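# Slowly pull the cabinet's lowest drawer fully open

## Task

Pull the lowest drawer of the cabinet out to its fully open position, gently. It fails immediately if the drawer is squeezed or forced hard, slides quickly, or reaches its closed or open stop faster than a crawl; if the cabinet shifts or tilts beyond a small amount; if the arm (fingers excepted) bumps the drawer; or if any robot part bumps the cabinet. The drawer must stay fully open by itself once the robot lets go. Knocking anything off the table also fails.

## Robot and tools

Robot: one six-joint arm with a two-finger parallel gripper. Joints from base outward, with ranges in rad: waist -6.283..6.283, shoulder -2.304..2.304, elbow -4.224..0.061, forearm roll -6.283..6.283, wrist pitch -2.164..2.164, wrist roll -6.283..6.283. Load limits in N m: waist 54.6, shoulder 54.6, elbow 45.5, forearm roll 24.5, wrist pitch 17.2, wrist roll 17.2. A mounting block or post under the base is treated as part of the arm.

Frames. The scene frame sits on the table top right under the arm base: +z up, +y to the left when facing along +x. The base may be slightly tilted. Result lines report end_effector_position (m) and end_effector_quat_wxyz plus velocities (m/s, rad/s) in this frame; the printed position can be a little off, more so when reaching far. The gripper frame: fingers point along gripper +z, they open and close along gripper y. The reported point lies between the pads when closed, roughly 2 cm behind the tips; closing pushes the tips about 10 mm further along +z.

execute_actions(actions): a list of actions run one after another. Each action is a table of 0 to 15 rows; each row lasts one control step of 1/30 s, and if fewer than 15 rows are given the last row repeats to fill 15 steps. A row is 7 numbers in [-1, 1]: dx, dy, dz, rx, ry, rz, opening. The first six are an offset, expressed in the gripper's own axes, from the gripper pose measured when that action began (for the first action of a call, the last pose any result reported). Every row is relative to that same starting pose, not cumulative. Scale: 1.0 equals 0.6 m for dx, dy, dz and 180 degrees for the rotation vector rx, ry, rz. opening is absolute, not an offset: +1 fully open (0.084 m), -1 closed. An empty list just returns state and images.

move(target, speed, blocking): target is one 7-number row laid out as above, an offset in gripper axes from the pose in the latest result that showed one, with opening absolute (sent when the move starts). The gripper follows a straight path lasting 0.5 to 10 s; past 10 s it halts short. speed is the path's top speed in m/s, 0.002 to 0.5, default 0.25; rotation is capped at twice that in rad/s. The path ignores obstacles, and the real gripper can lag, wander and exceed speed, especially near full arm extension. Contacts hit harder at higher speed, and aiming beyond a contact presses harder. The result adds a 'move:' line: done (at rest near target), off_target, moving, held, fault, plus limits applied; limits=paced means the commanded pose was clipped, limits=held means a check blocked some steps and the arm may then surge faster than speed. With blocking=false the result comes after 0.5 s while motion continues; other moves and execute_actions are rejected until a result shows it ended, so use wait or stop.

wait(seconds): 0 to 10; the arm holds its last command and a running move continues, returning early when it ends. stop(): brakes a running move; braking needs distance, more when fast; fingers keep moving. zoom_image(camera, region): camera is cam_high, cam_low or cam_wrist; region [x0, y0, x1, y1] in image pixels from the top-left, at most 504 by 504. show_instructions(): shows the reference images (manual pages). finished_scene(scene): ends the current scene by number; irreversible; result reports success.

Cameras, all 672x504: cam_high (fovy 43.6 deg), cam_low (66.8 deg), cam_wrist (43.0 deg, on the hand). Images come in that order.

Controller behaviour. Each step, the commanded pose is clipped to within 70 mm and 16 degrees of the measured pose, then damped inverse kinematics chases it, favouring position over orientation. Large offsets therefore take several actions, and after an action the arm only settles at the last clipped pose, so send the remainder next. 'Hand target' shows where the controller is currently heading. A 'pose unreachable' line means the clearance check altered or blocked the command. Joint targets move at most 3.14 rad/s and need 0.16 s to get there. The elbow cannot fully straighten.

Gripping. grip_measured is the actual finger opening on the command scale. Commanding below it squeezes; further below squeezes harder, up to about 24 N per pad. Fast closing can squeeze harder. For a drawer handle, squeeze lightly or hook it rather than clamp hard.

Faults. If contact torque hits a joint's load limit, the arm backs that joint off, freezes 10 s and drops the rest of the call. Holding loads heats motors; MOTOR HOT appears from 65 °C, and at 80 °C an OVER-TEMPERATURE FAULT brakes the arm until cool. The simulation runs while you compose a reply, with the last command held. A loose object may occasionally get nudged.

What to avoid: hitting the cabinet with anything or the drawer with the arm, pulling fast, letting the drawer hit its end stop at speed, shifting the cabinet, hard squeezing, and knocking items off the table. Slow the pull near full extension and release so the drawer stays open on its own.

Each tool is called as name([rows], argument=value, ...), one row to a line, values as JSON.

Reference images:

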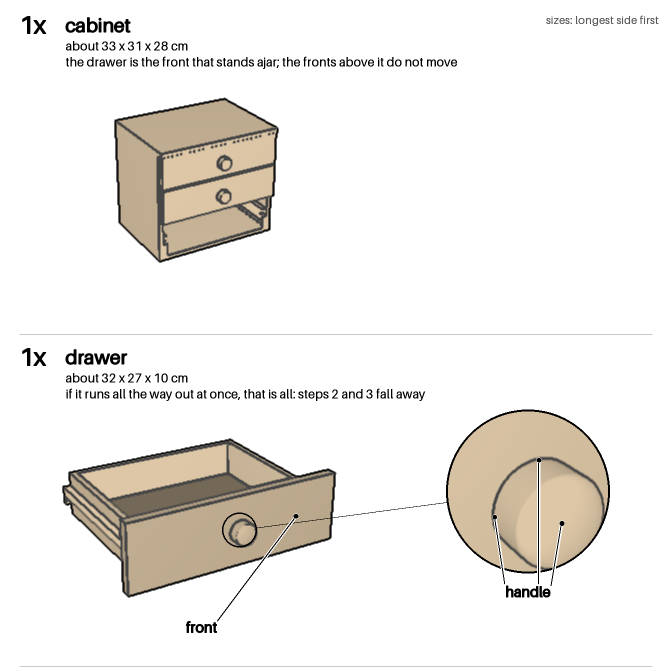

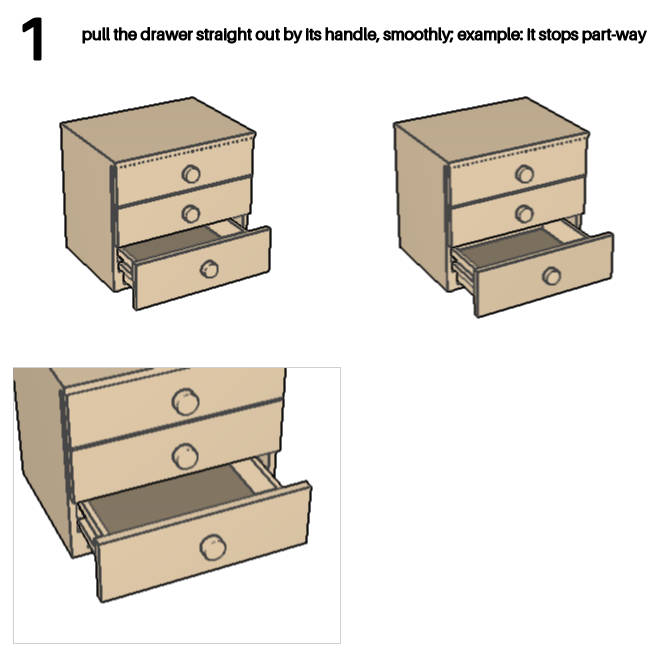

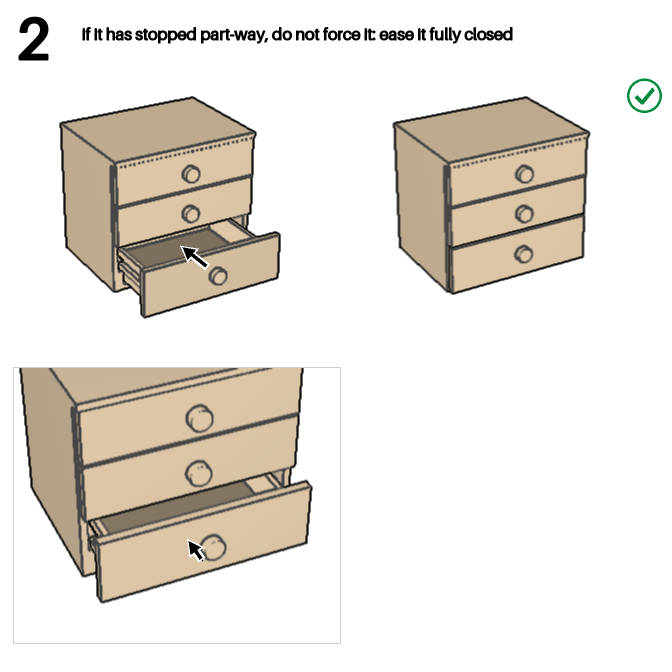

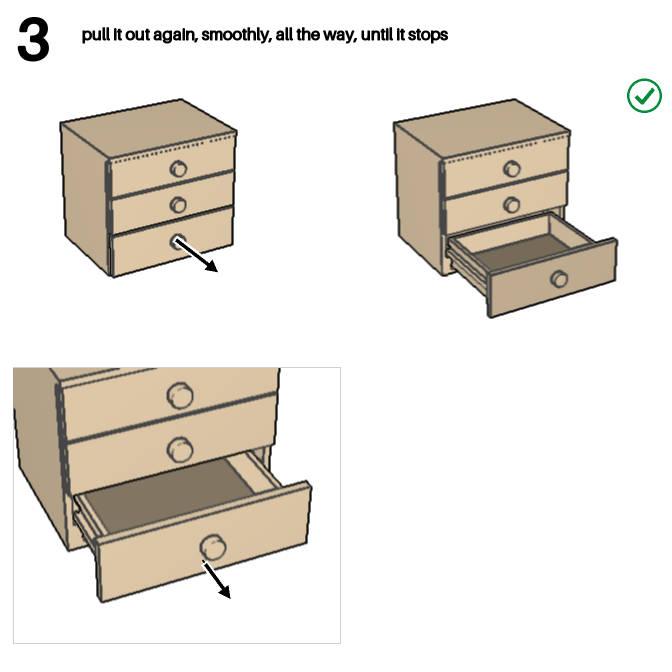

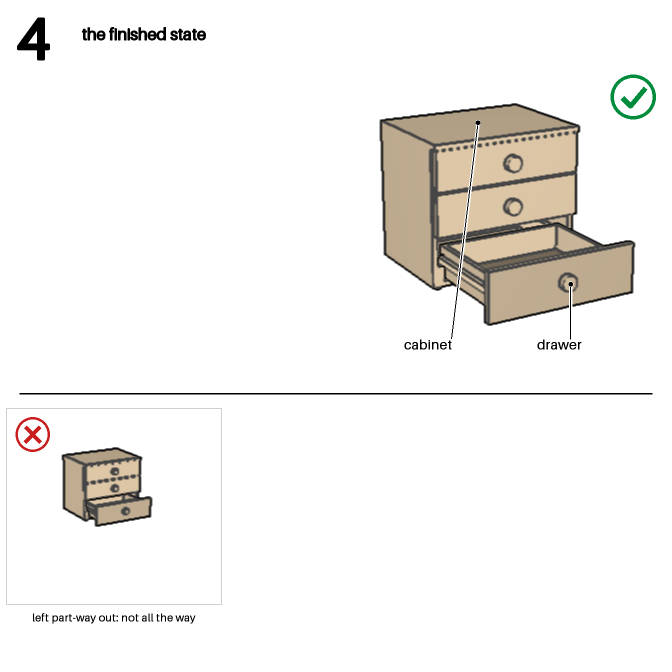

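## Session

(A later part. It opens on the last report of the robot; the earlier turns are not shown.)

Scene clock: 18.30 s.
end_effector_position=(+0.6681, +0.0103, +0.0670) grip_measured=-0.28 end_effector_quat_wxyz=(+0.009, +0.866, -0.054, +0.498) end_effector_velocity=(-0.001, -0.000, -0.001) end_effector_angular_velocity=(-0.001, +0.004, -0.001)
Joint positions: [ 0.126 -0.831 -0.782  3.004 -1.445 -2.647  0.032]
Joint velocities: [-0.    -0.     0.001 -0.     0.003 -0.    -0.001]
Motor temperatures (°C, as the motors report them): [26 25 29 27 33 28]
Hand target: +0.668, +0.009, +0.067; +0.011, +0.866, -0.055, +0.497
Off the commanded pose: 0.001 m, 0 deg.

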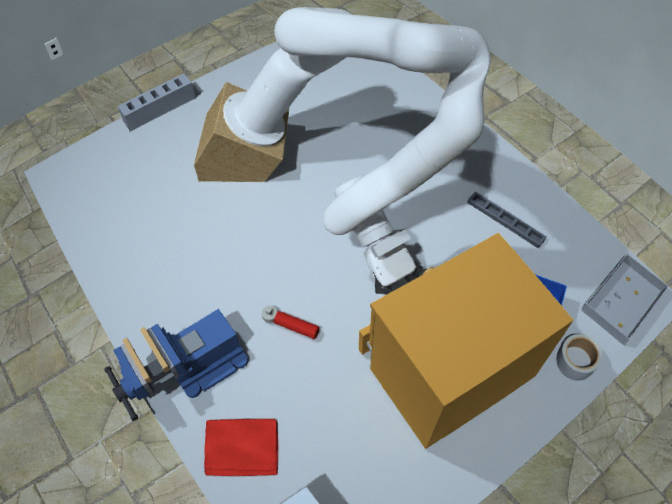

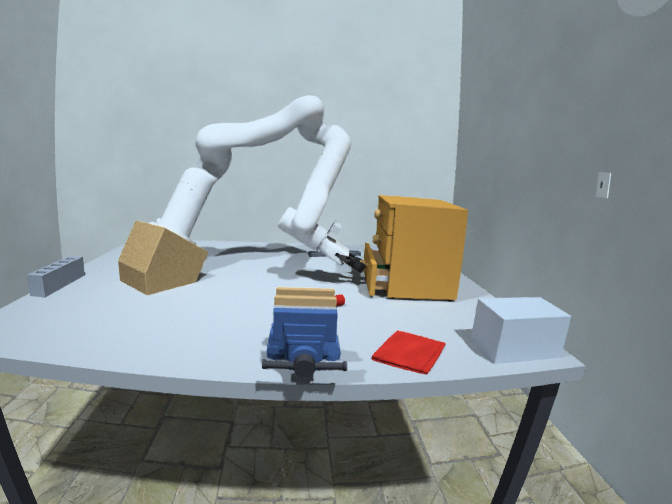

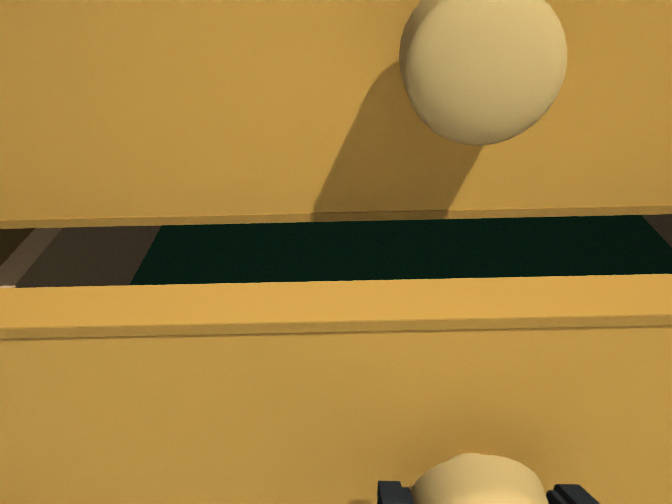

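execute_actions([
  [[0,0,0,0,0,0,-0.3],[0,0,0,0,0,0,-0.32],[0,0,0,0,0,0,-0.34],[0,0,0,0,0,0,-0.36],[0,0,0,0,0,0,-0.38]],
])

Scene clock: 19.03 s.
end_effector_position=(+0.6680, +0.0105, +0.0669) grip_measured=-0.29 end_effector_quat_wxyz=(+0.009, +0.866, -0.054, +0.497) end_effector_velocity=(+0.000, +0.001, +0.000) end_effector_angular_velocity=(+0.000, -0.000, +0.001)
Joint positions: [ 0.125 -0.831 -0.782  3.003 -1.445 -2.647  0.031]
Joint velocities: [ 0.001  0.001  0.001  0.    -0.     0.    -0.   ]
Motor temperatures (°C, as the motors report them): [26 25 29 27 33 28]
Hand target: +0.668, +0.010, +0.067; +0.009, +0.866, -0.054, +0.498
Off the commanded pose: 0.000 m, 0 deg.

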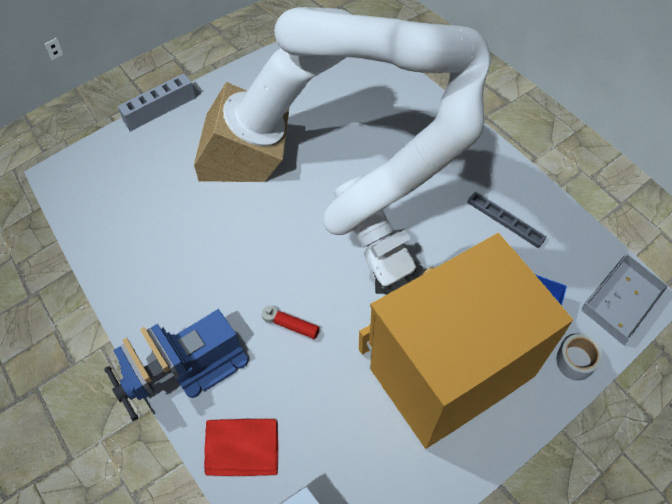

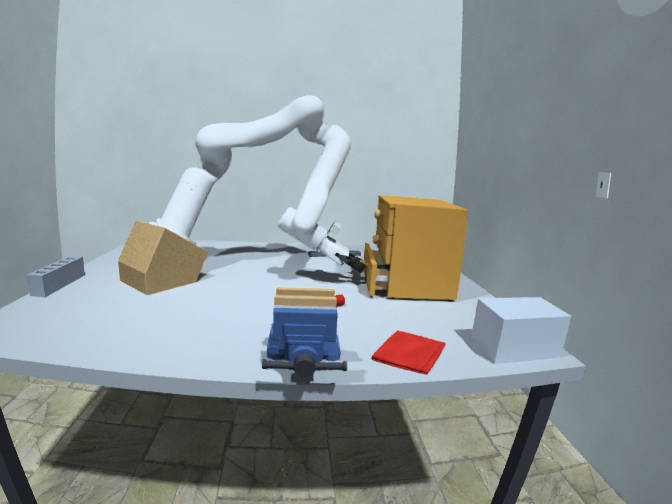

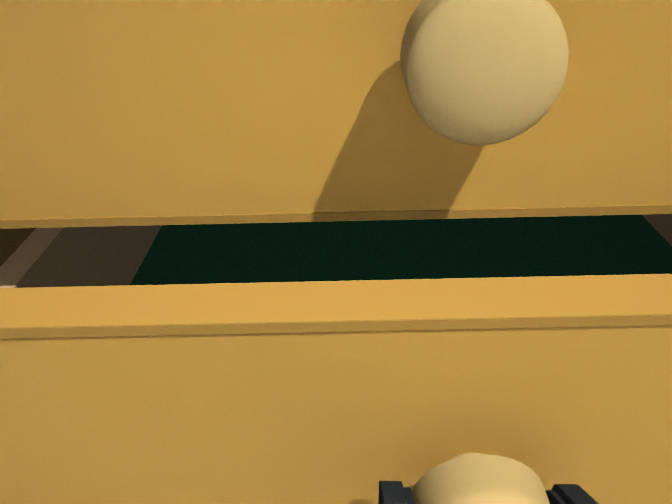

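move(target=[-0.05,0.003,-0.0866,0,0,0,-0.38], speed=0.03)

Scene clock: 21.73 s.
end_effector_position=(+0.6082, +0.0151, +0.0671) grip_measured=-0.29 end_effector_quat_wxyz=(+0.008, +0.866, -0.054, +0.497) end_effector_velocity=(-0.002, +0.001, -0.000) end_effector_angular_velocity=(+0.000, +0.001, +0.000)
Joint positions: [ 0.139 -0.845 -0.658  3.017 -1.582 -2.663  0.031]
Joint velocities: [ 0.002 -0.001  0.004  0.001 -0.004 -0.     0.   ]
Motor temperatures (°C, as the motors report them): [26 25 29 27 33 28]
Hand target: +0.608, +0.015, +0.067; +0.009, +0.866, -0.054, +0.497
Off the commanded pose: 0.000 m, 0 deg.
move: done

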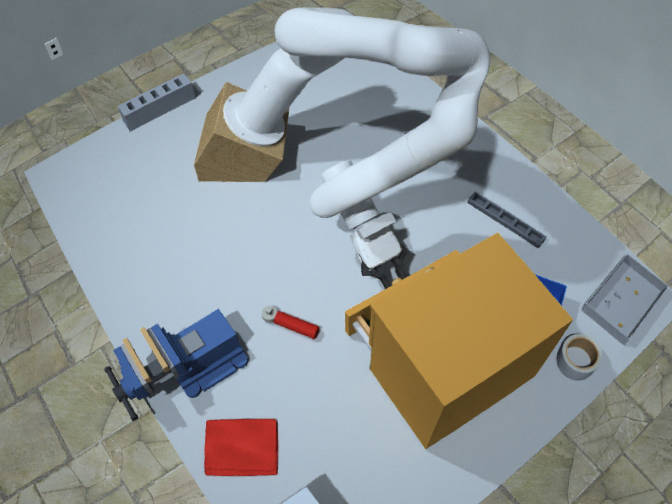

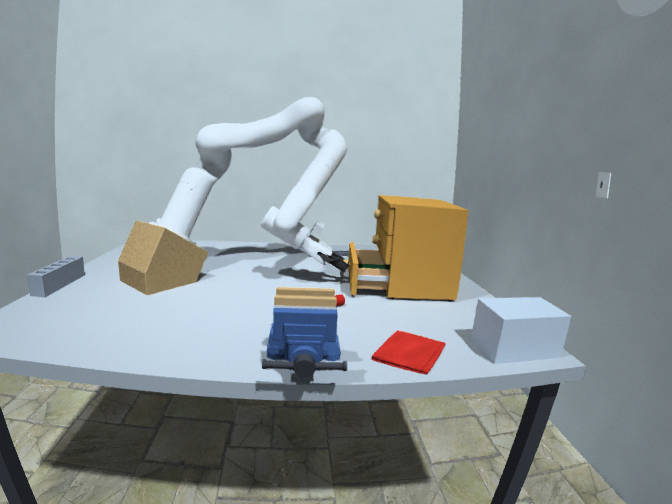

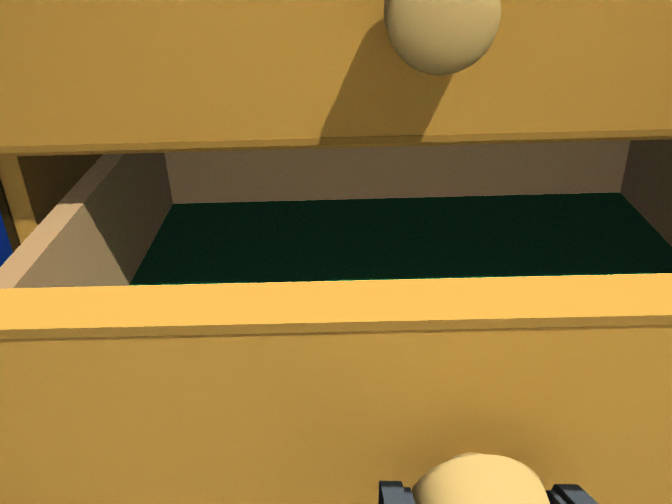

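move(target=[-0.025,0.0015,-0.0433,0,0,0,-0.38], speed=0.015)

Scene clock: 24.13 s.
end_effector_position=(+0.5798, +0.0175, +0.0674) grip_measured=-0.29 end_effector_quat_wxyz=(+0.008, +0.865, -0.054, +0.498) end_effector_velocity=(-0.002, +0.000, -0.000) end_effector_angular_velocity=(-0.001, +0.001, +0.000)
Joint positions: [ 0.148 -0.862 -0.605  3.025 -1.654 -2.67   0.031]
Joint velocities: [ 0.001 -0.001  0.004  0.001 -0.005 -0.001  0.   ]
Motor temperatures (°C, as the motors report them): [26 25 29 27 33 28]
Hand target: +0.578, +0.017, +0.067; +0.008, +0.866, -0.054, +0.497
Off the commanded pose: 0.002 m, 0 deg.
move: done

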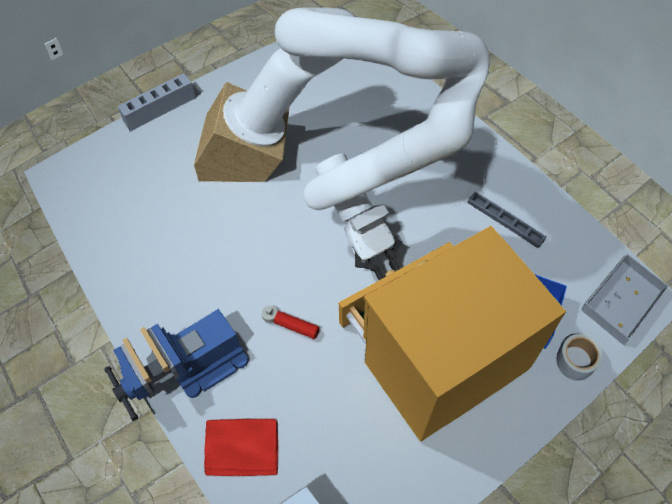

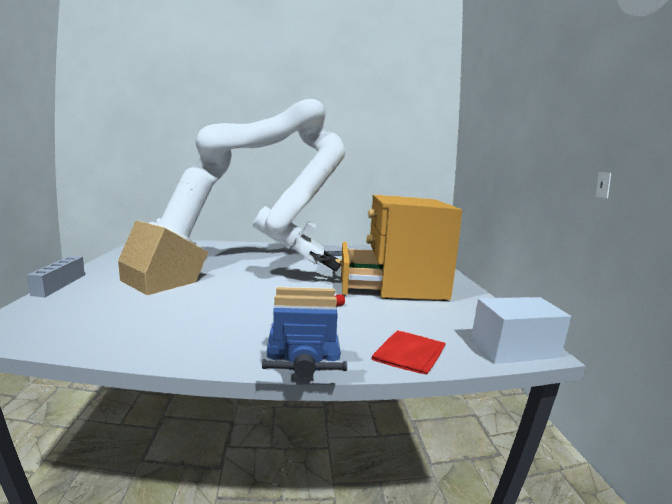

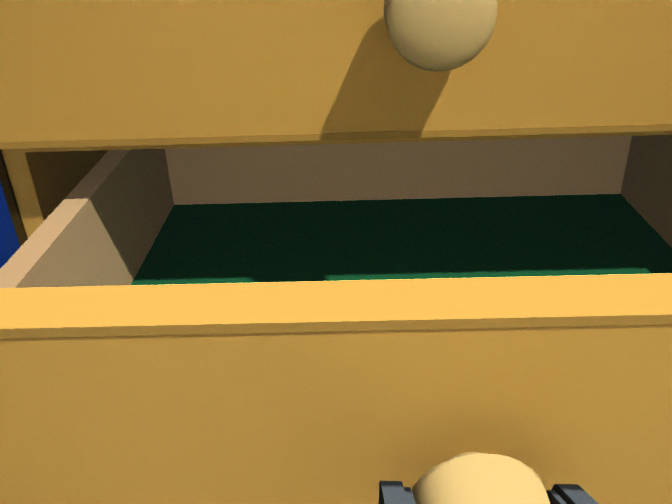

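move(target=[0.054,-0.003,0.094,0,0,0,-0.38], speed=0.03)

zoom_image(camera="cam_low", region=[300,220,400,310])

Scene clock: 26.93 s.
end_effector_position=(+0.6445, +0.0124, +0.0671) grip_measured=-0.29 end_effector_quat_wxyz=(+0.008, +0.865, -0.054, +0.498) end_effector_velocity=(+0.002, +0.000, +0.000) end_effector_angular_velocity=(+0.000, -0.001, +0.000)
Joint positions: [ 0.131 -0.834 -0.732  3.009 -1.501 -2.654  0.032]
Joint velocities: [ 0.     0.001 -0.003  0.     0.004  0.001  0.   ]
Motor temperatures (°C, as the motors report them): [26 25 29 27 33 28]
Hand target: +0.645, +0.013, +0.067; +0.008, +0.865, -0.053, +0.498
Off the commanded pose: 0.000 m, 0 deg.
move: done

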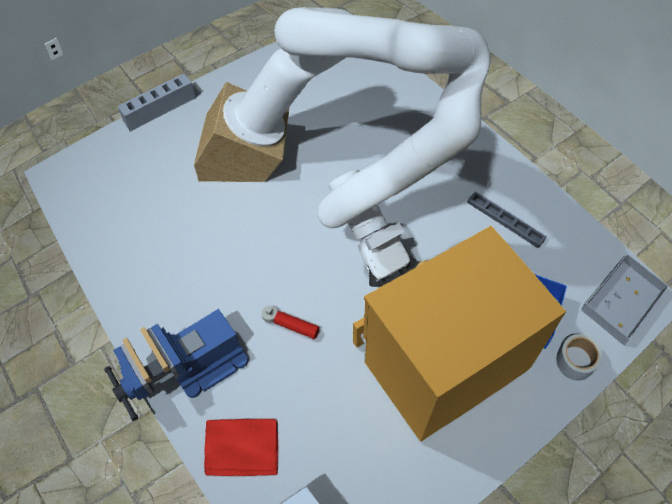

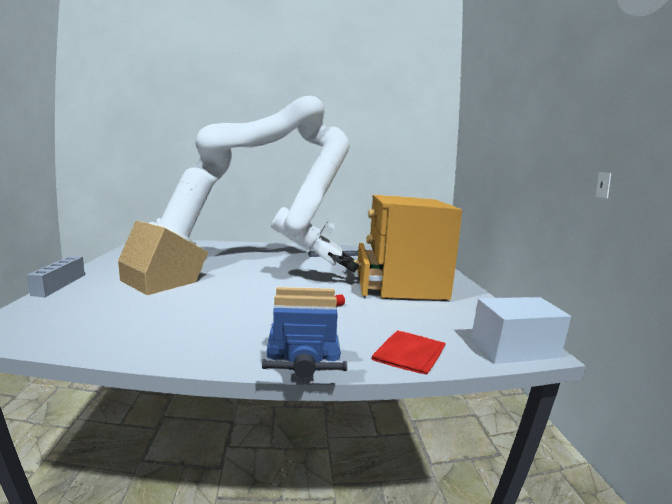

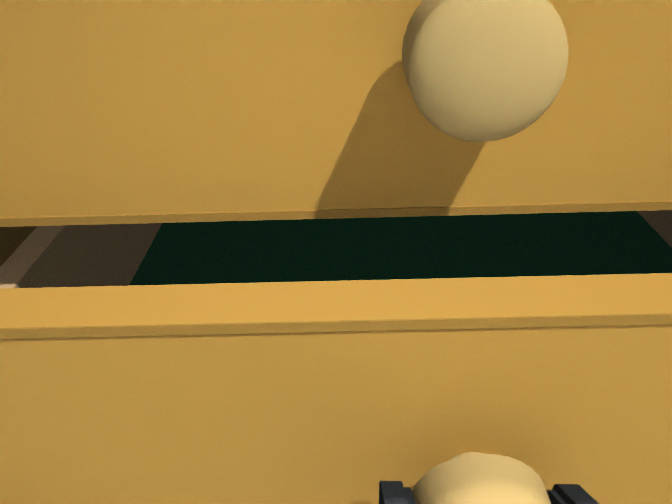

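Region (300, 220, 400, 310) of cam_low's 672x504 image, scaled by 5.040, with more detail than that image has; it fills the top 454 rows of this view, and the rest is white.

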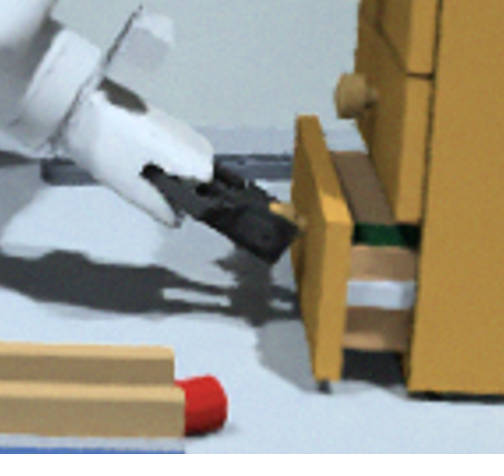

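move(target=[0.029,-0.0015,0.0505,0,0,0,-0.38], speed=0.02)

zoom_image(camera="cam_low", region=[300,220,400,310])

Scene clock: 29.23 s.
end_effector_position=(+0.6793, +0.0094, +0.0670) grip_measured=-0.29 end_effector_quat_wxyz=(+0.009, +0.865, -0.054, +0.498) end_effector_velocity=(-0.000, -0.002, -0.001) end_effector_angular_velocity=(-0.000, +0.002, -0.004)
Joint positions: [ 0.123 -0.832 -0.807  3.001 -1.424 -2.644  0.032]
Joint velocities: [-0.002 -0.001 -0.002  0.     0.004  0.001  0.   ]
Motor temperatures (°C, as the motors report them): [26 25 29 27 33 28]
Hand target: +0.679, +0.010, +0.067; +0.008, +0.865, -0.054, +0.498
Off the commanded pose: 0.000 m, 0 deg.
move: done

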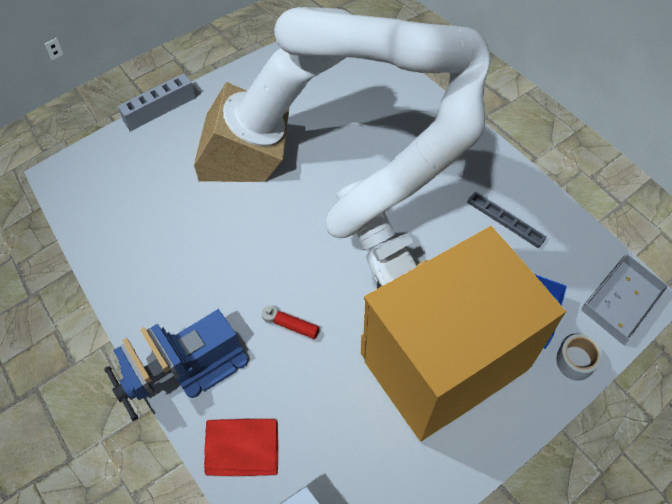

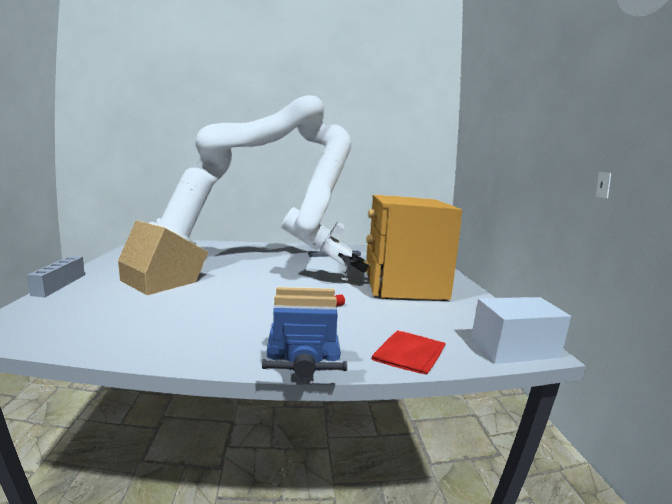

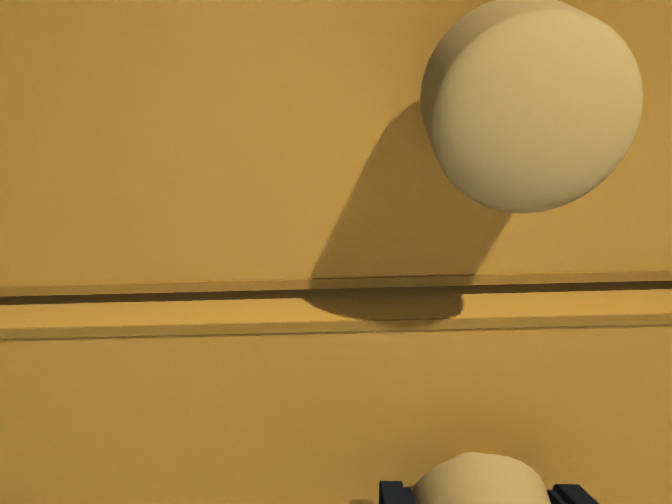

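Region (300, 220, 400, 310) of cam_low's 672x504 image, scaled by 5.040, with more detail than that image has; it fills the top 454 rows of this view, and the rest is white.

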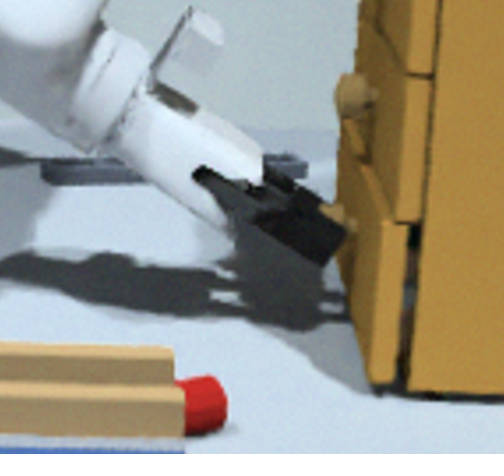

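move(target=[0.0125,-0.0007,0.0217,0,0,0,-0.38], speed=0.006)

zoom_image(camera="cam_low", region=[300,220,400,310])

Scene clock: 32.10 s.
end_effector_position=(+0.6924, +0.0080, +0.0661) grip_measured=-0.29 end_effector_quat_wxyz=(+0.009, +0.866, -0.055, +0.497) end_effector_velocity=(+0.001, +0.000, +0.000) end_effector_angular_velocity=(+0.000, -0.001, +0.001)
Joint positions: [ 0.12  -0.834 -0.838  2.998 -1.39  -2.639  0.032]
Joint velocities: [-0.    -0.    -0.002 -0.001  0.    -0.    -0.   ]
Motor temperatures (°C, as the motors report them): [26 25 29 27 33 28]
Hand target: +0.694, +0.008, +0.067; +0.009, +0.865, -0.054, +0.498
Off the commanded pose: 0.002 m, 0 deg.
move: done

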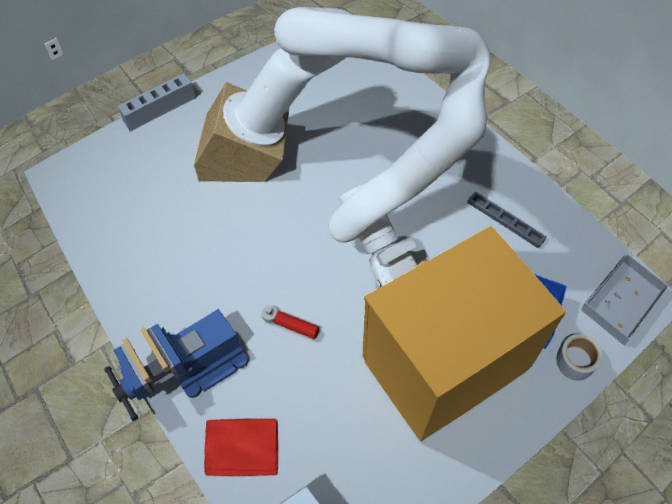

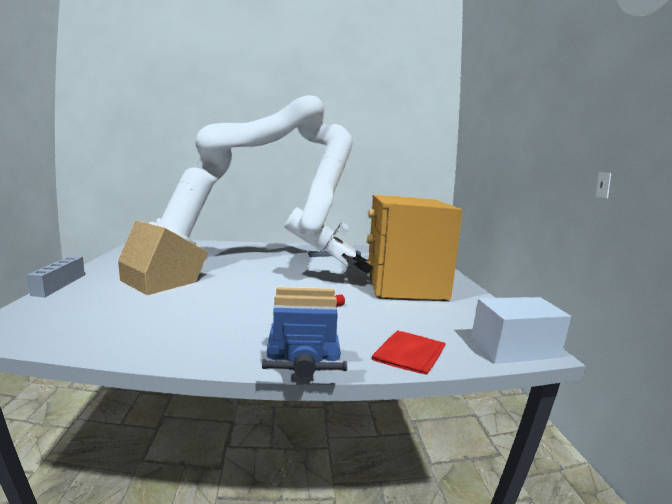

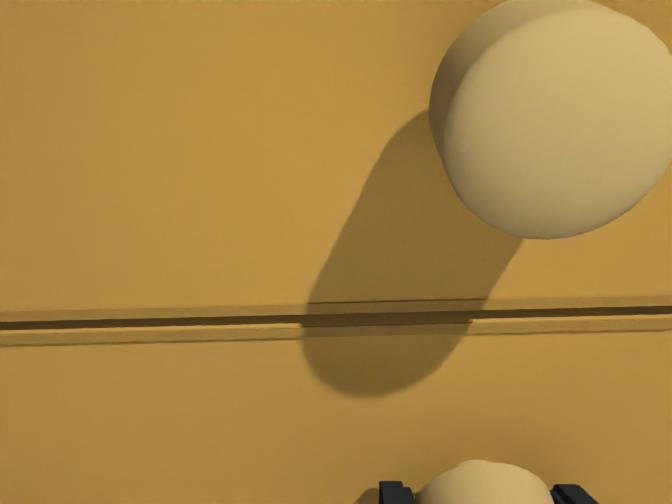

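Region (300, 220, 400, 310) of cam_low's 672x504 image, scaled by 5.040, with more detail than that image has; it fills the top 454 rows of this view, and the rest is white.

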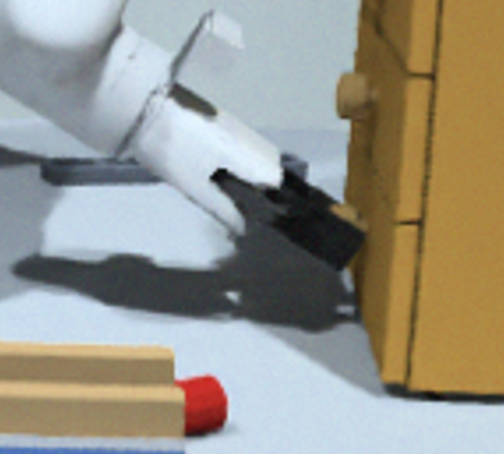

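move(target=[-0.1,0.005,-0.173,0,0,0,-0.38], speed=0.035)

Scene clock: 39.93 s.
end_effector_position=(+0.5731, +0.0177, +0.0669) grip_measured=-0.29 end_effector_quat_wxyz=(+0.009, +0.866, -0.055, +0.497) end_effector_velocity=(-0.003, +0.001, -0.001) end_effector_angular_velocity=(+0.001, +0.003, +0.001)
Joint positions: [ 0.151 -0.866 -0.593  3.03  -1.666 -2.67   0.031]
Joint velocities: [ 0.001 -0.002  0.004 -0.002 -0.004 -0.    -0.   ]
Motor temperatures (°C, as the motors report them): [26 25 29 27 33 28]
Hand target: +0.573, +0.018, +0.067; +0.009, +0.866, -0.055, +0.497
Off the commanded pose: 0.000 m, 0 deg.
move: done

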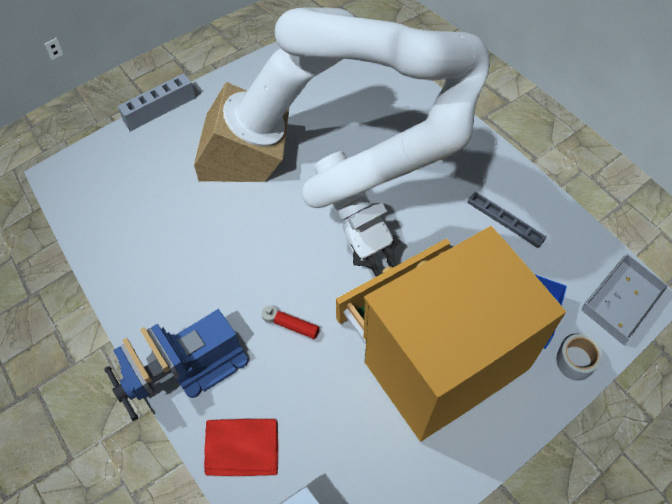

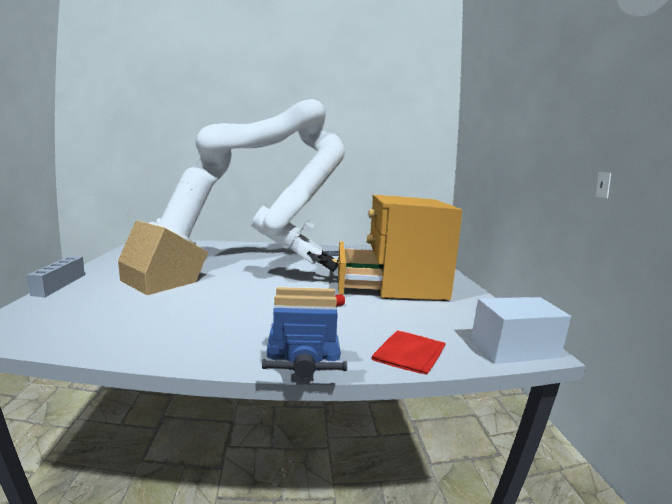

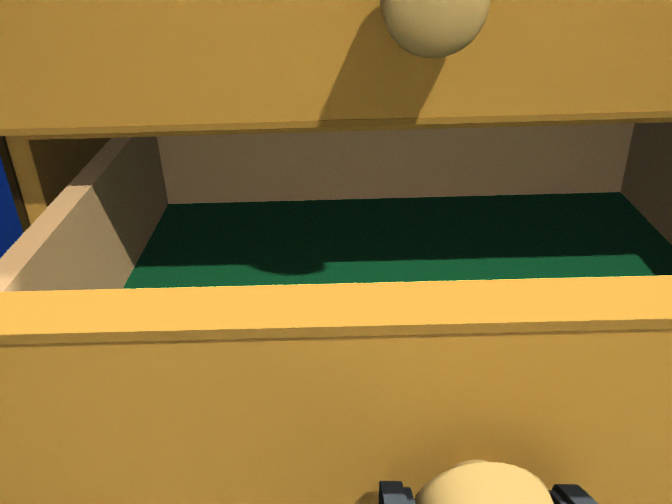

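move(target=[-0.017,0.0008,-0.029,0,0,0,-0.29], speed=0.012)

move(target=[-0.0125,0.0006,-0.0217,0,0,0,-0.29], speed=0.01)

Scene clock: 42.20 s.
end_effector_position=(+0.5532, +0.0193, +0.0669) grip_measured=-0.29 end_effector_quat_wxyz=(+0.009, +0.866, -0.055, +0.497) end_effector_velocity=(-0.002, -0.000, +0.000) end_effector_angular_velocity=(-0.001, -0.000, -0.001)
Joint positions: [ 0.159 -0.883 -0.559  3.037 -1.717 -2.673  0.032]
Joint velocities: [ 0.001 -0.002  0.004  0.002 -0.006 -0.     0.   ]
Motor temperatures (°C, as the motors report them): [26 25 29 27 33 28]
Hand target: +0.553, +0.019, +0.067; +0.009, +0.866, -0.055, +0.497
Off the commanded pose: 0.000 m, 0 deg.
move: done

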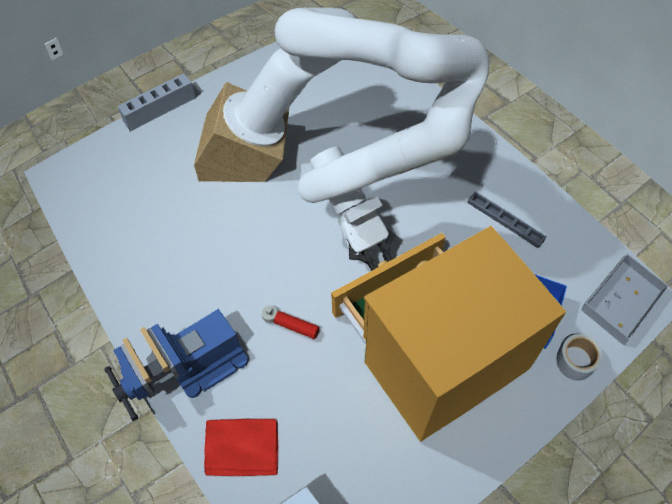

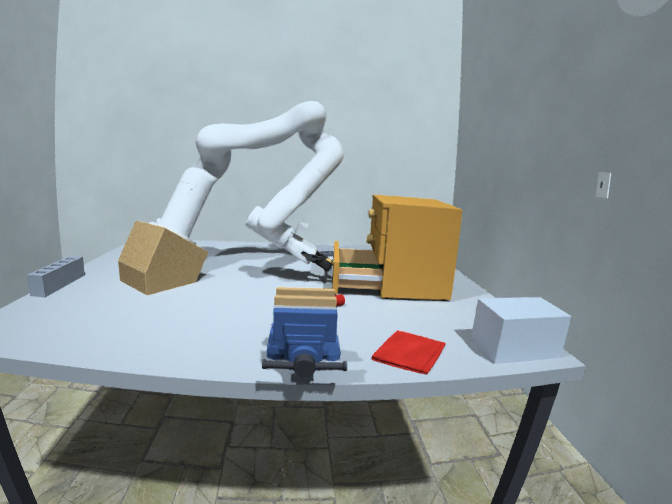

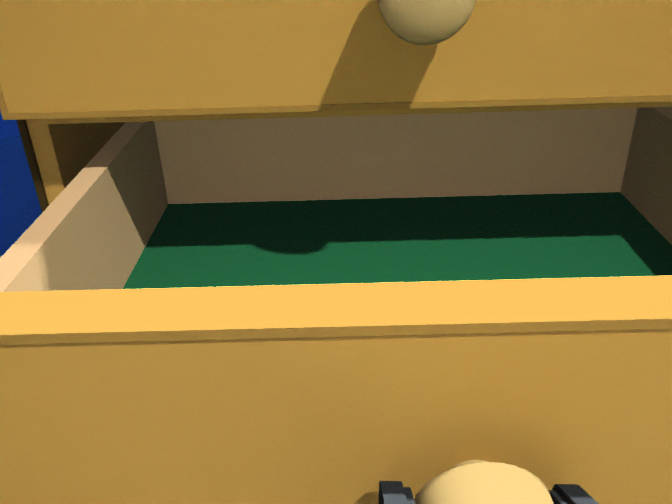

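Scene clock: 43.93 s.
end_effector_position=(+0.5384, +0.0206, +0.0670) grip_measured=-0.29 end_effector_quat_wxyz=(+0.009, +0.866, -0.055, +0.497) end_effector_velocity=(-0.002, +0.000, -0.000) end_effector_angular_velocity=(-0.001, -0.000, -0.000)
Joint positions: [ 0.165 -0.897 -0.534  3.042 -1.757 -2.675  0.032]
Joint velocities: [ 0.002 -0.003  0.003  0.002 -0.005 -0.     0.   ]
Motor temperatures (°C, as the motors report them): [26 25 29 27 33 28]
Hand target: +0.538, +0.021, +0.067; +0.009, +0.866, -0.055, +0.497
Off the commanded pose: 0.000 m, 0 deg.
move: done

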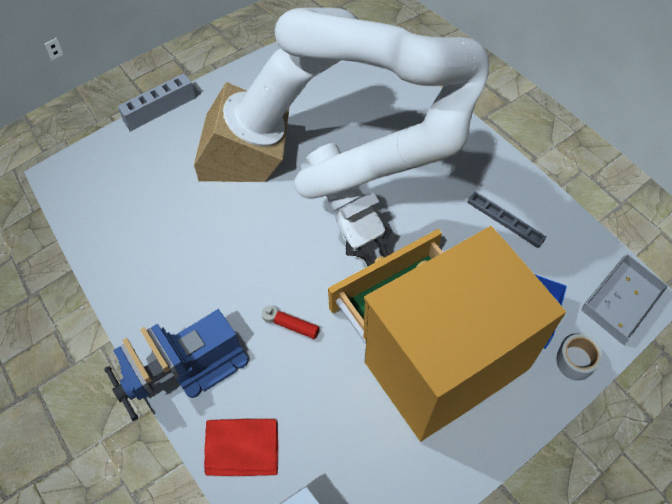

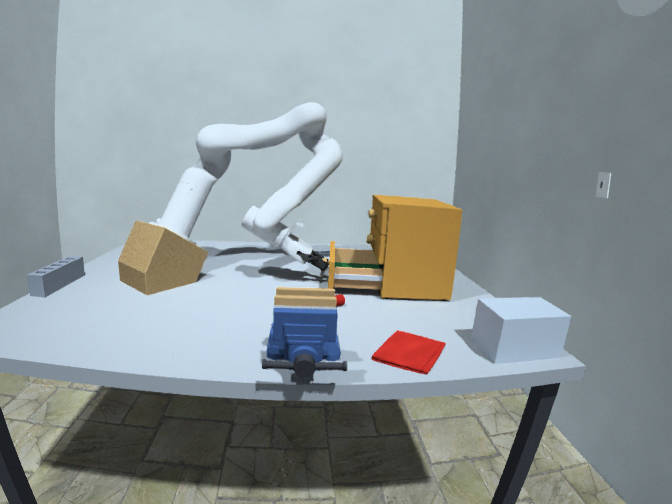

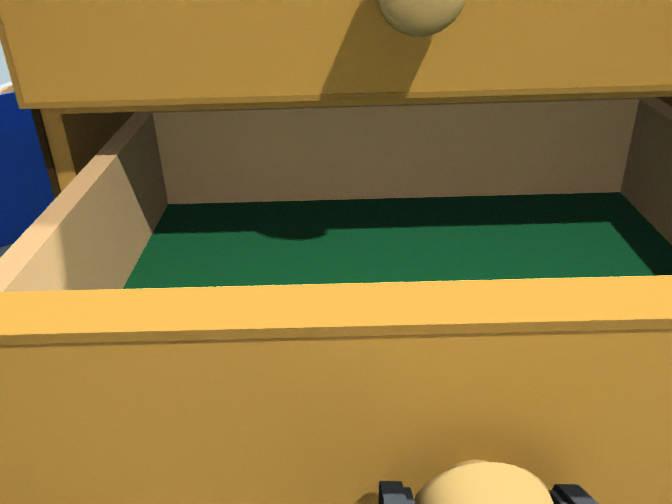

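15.5 cm; keep going in short steps.

move(target=[-0.01,0.0005,-0.0173,0,0,0,-0.29], speed=0.008)

move(target=[-0.01,0.0005,-0.0173,0,0,0,-0.29], speed=0.008)

Scene clock: 45.77 s.
end_effector_position=(+0.5266, +0.0215, +0.0671) grip_measured=-0.29 end_effector_quat_wxyz=(+0.009, +0.866, -0.055, +0.497) end_effector_velocity=(-0.001, +0.000, +0.000) end_effector_angular_velocity=(-0.001, -0.001, +0.000)
Joint positions: [ 0.171 -0.91  -0.515  3.047 -1.789 -2.676  0.032]
Joint velocities: [ 0.    -0.001  0.002  0.001 -0.005 -0.001 -0.   ]
Motor temperatures (°C, as the motors report them): [26 25 29 27 33 28]
Hand target: +0.526, +0.022, +0.067; +0.009, +0.866, -0.055, +0.497
Off the commanded pose: 0.000 m, 0 deg.
move: done

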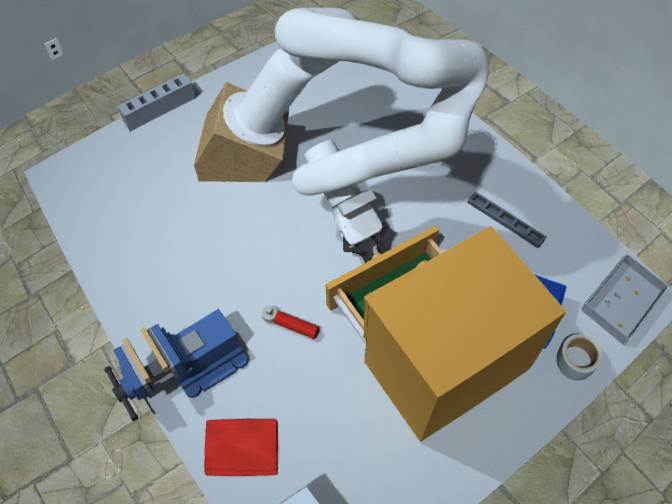

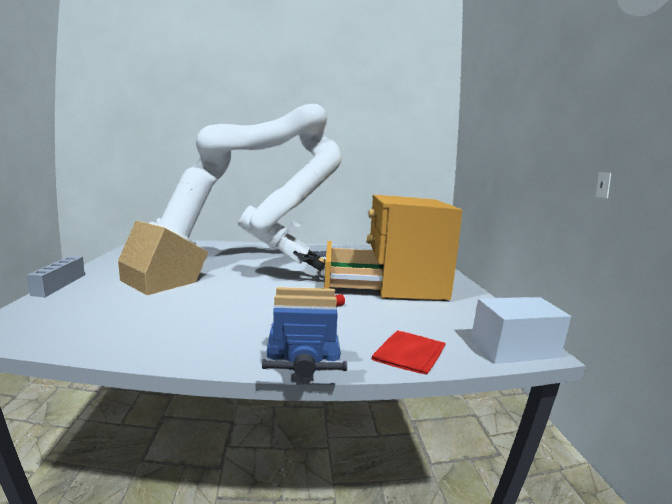

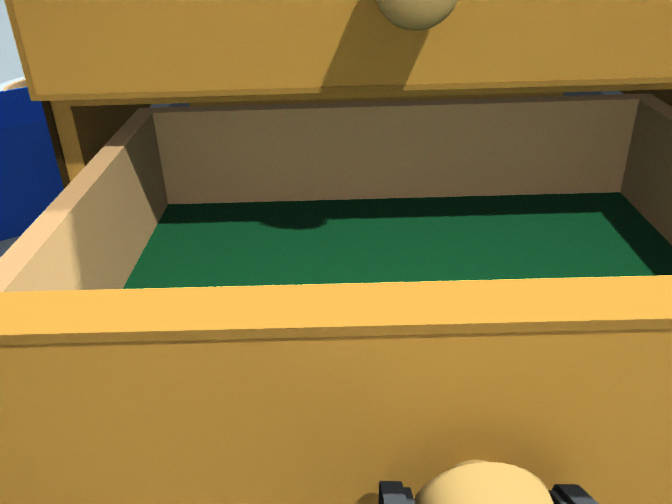

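Scene clock: 47.50 s.
end_effector_position=(+0.5147, +0.0224, +0.0672) grip_measured=-0.29 end_effector_quat_wxyz=(+0.009, +0.866, -0.055, +0.497) end_effector_velocity=(-0.001, +0.000, +0.000) end_effector_angular_velocity=(+0.001, -0.001, +0.001)
Joint positions: [ 0.176 -0.925 -0.497  3.052 -1.821 -2.677  0.032]
Joint velocities: [ 0.    -0.001  0.002 -0.    -0.005 -0.    -0.   ]
Motor temperatures (°C, as the motors report them): [26 25 29 27 33 28]
Hand target: +0.515, +0.022, +0.067; +0.009, +0.866, -0.055, +0.497
Off the commanded pose: 0.000 m, 0 deg.
move: done

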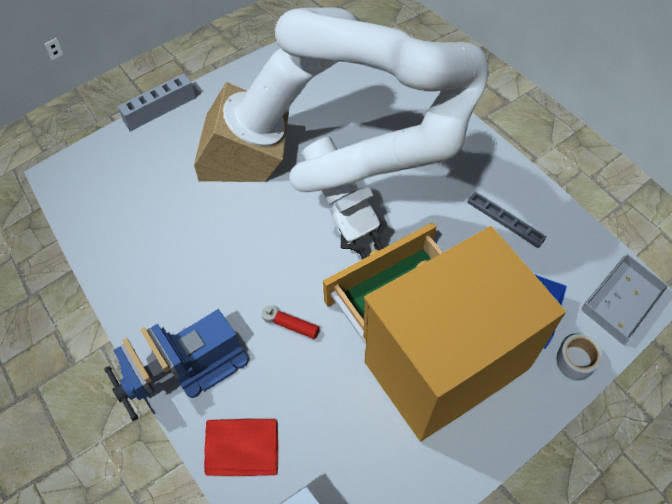

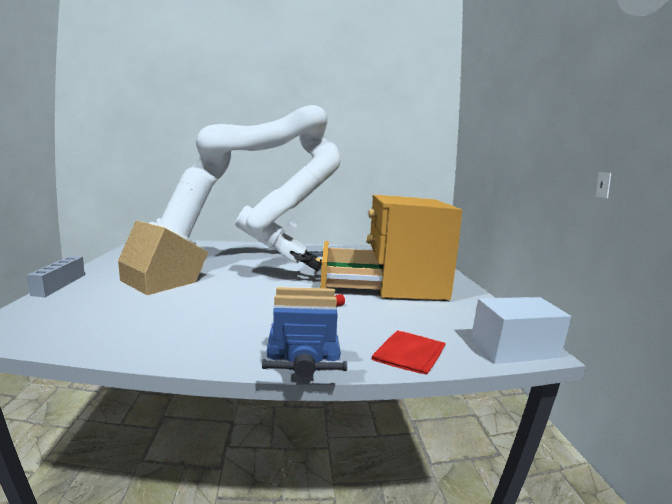

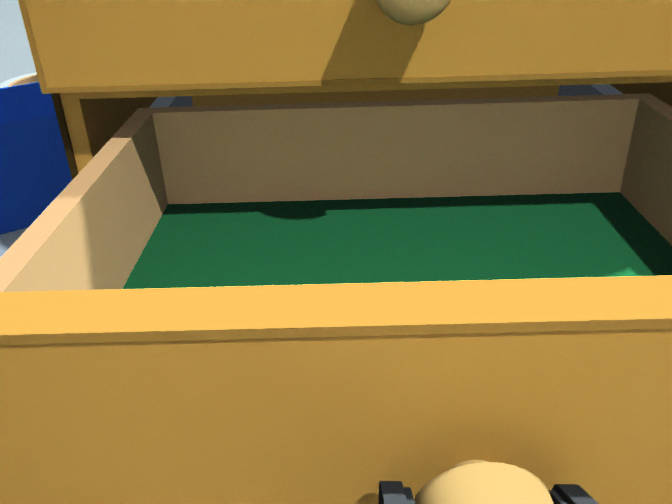

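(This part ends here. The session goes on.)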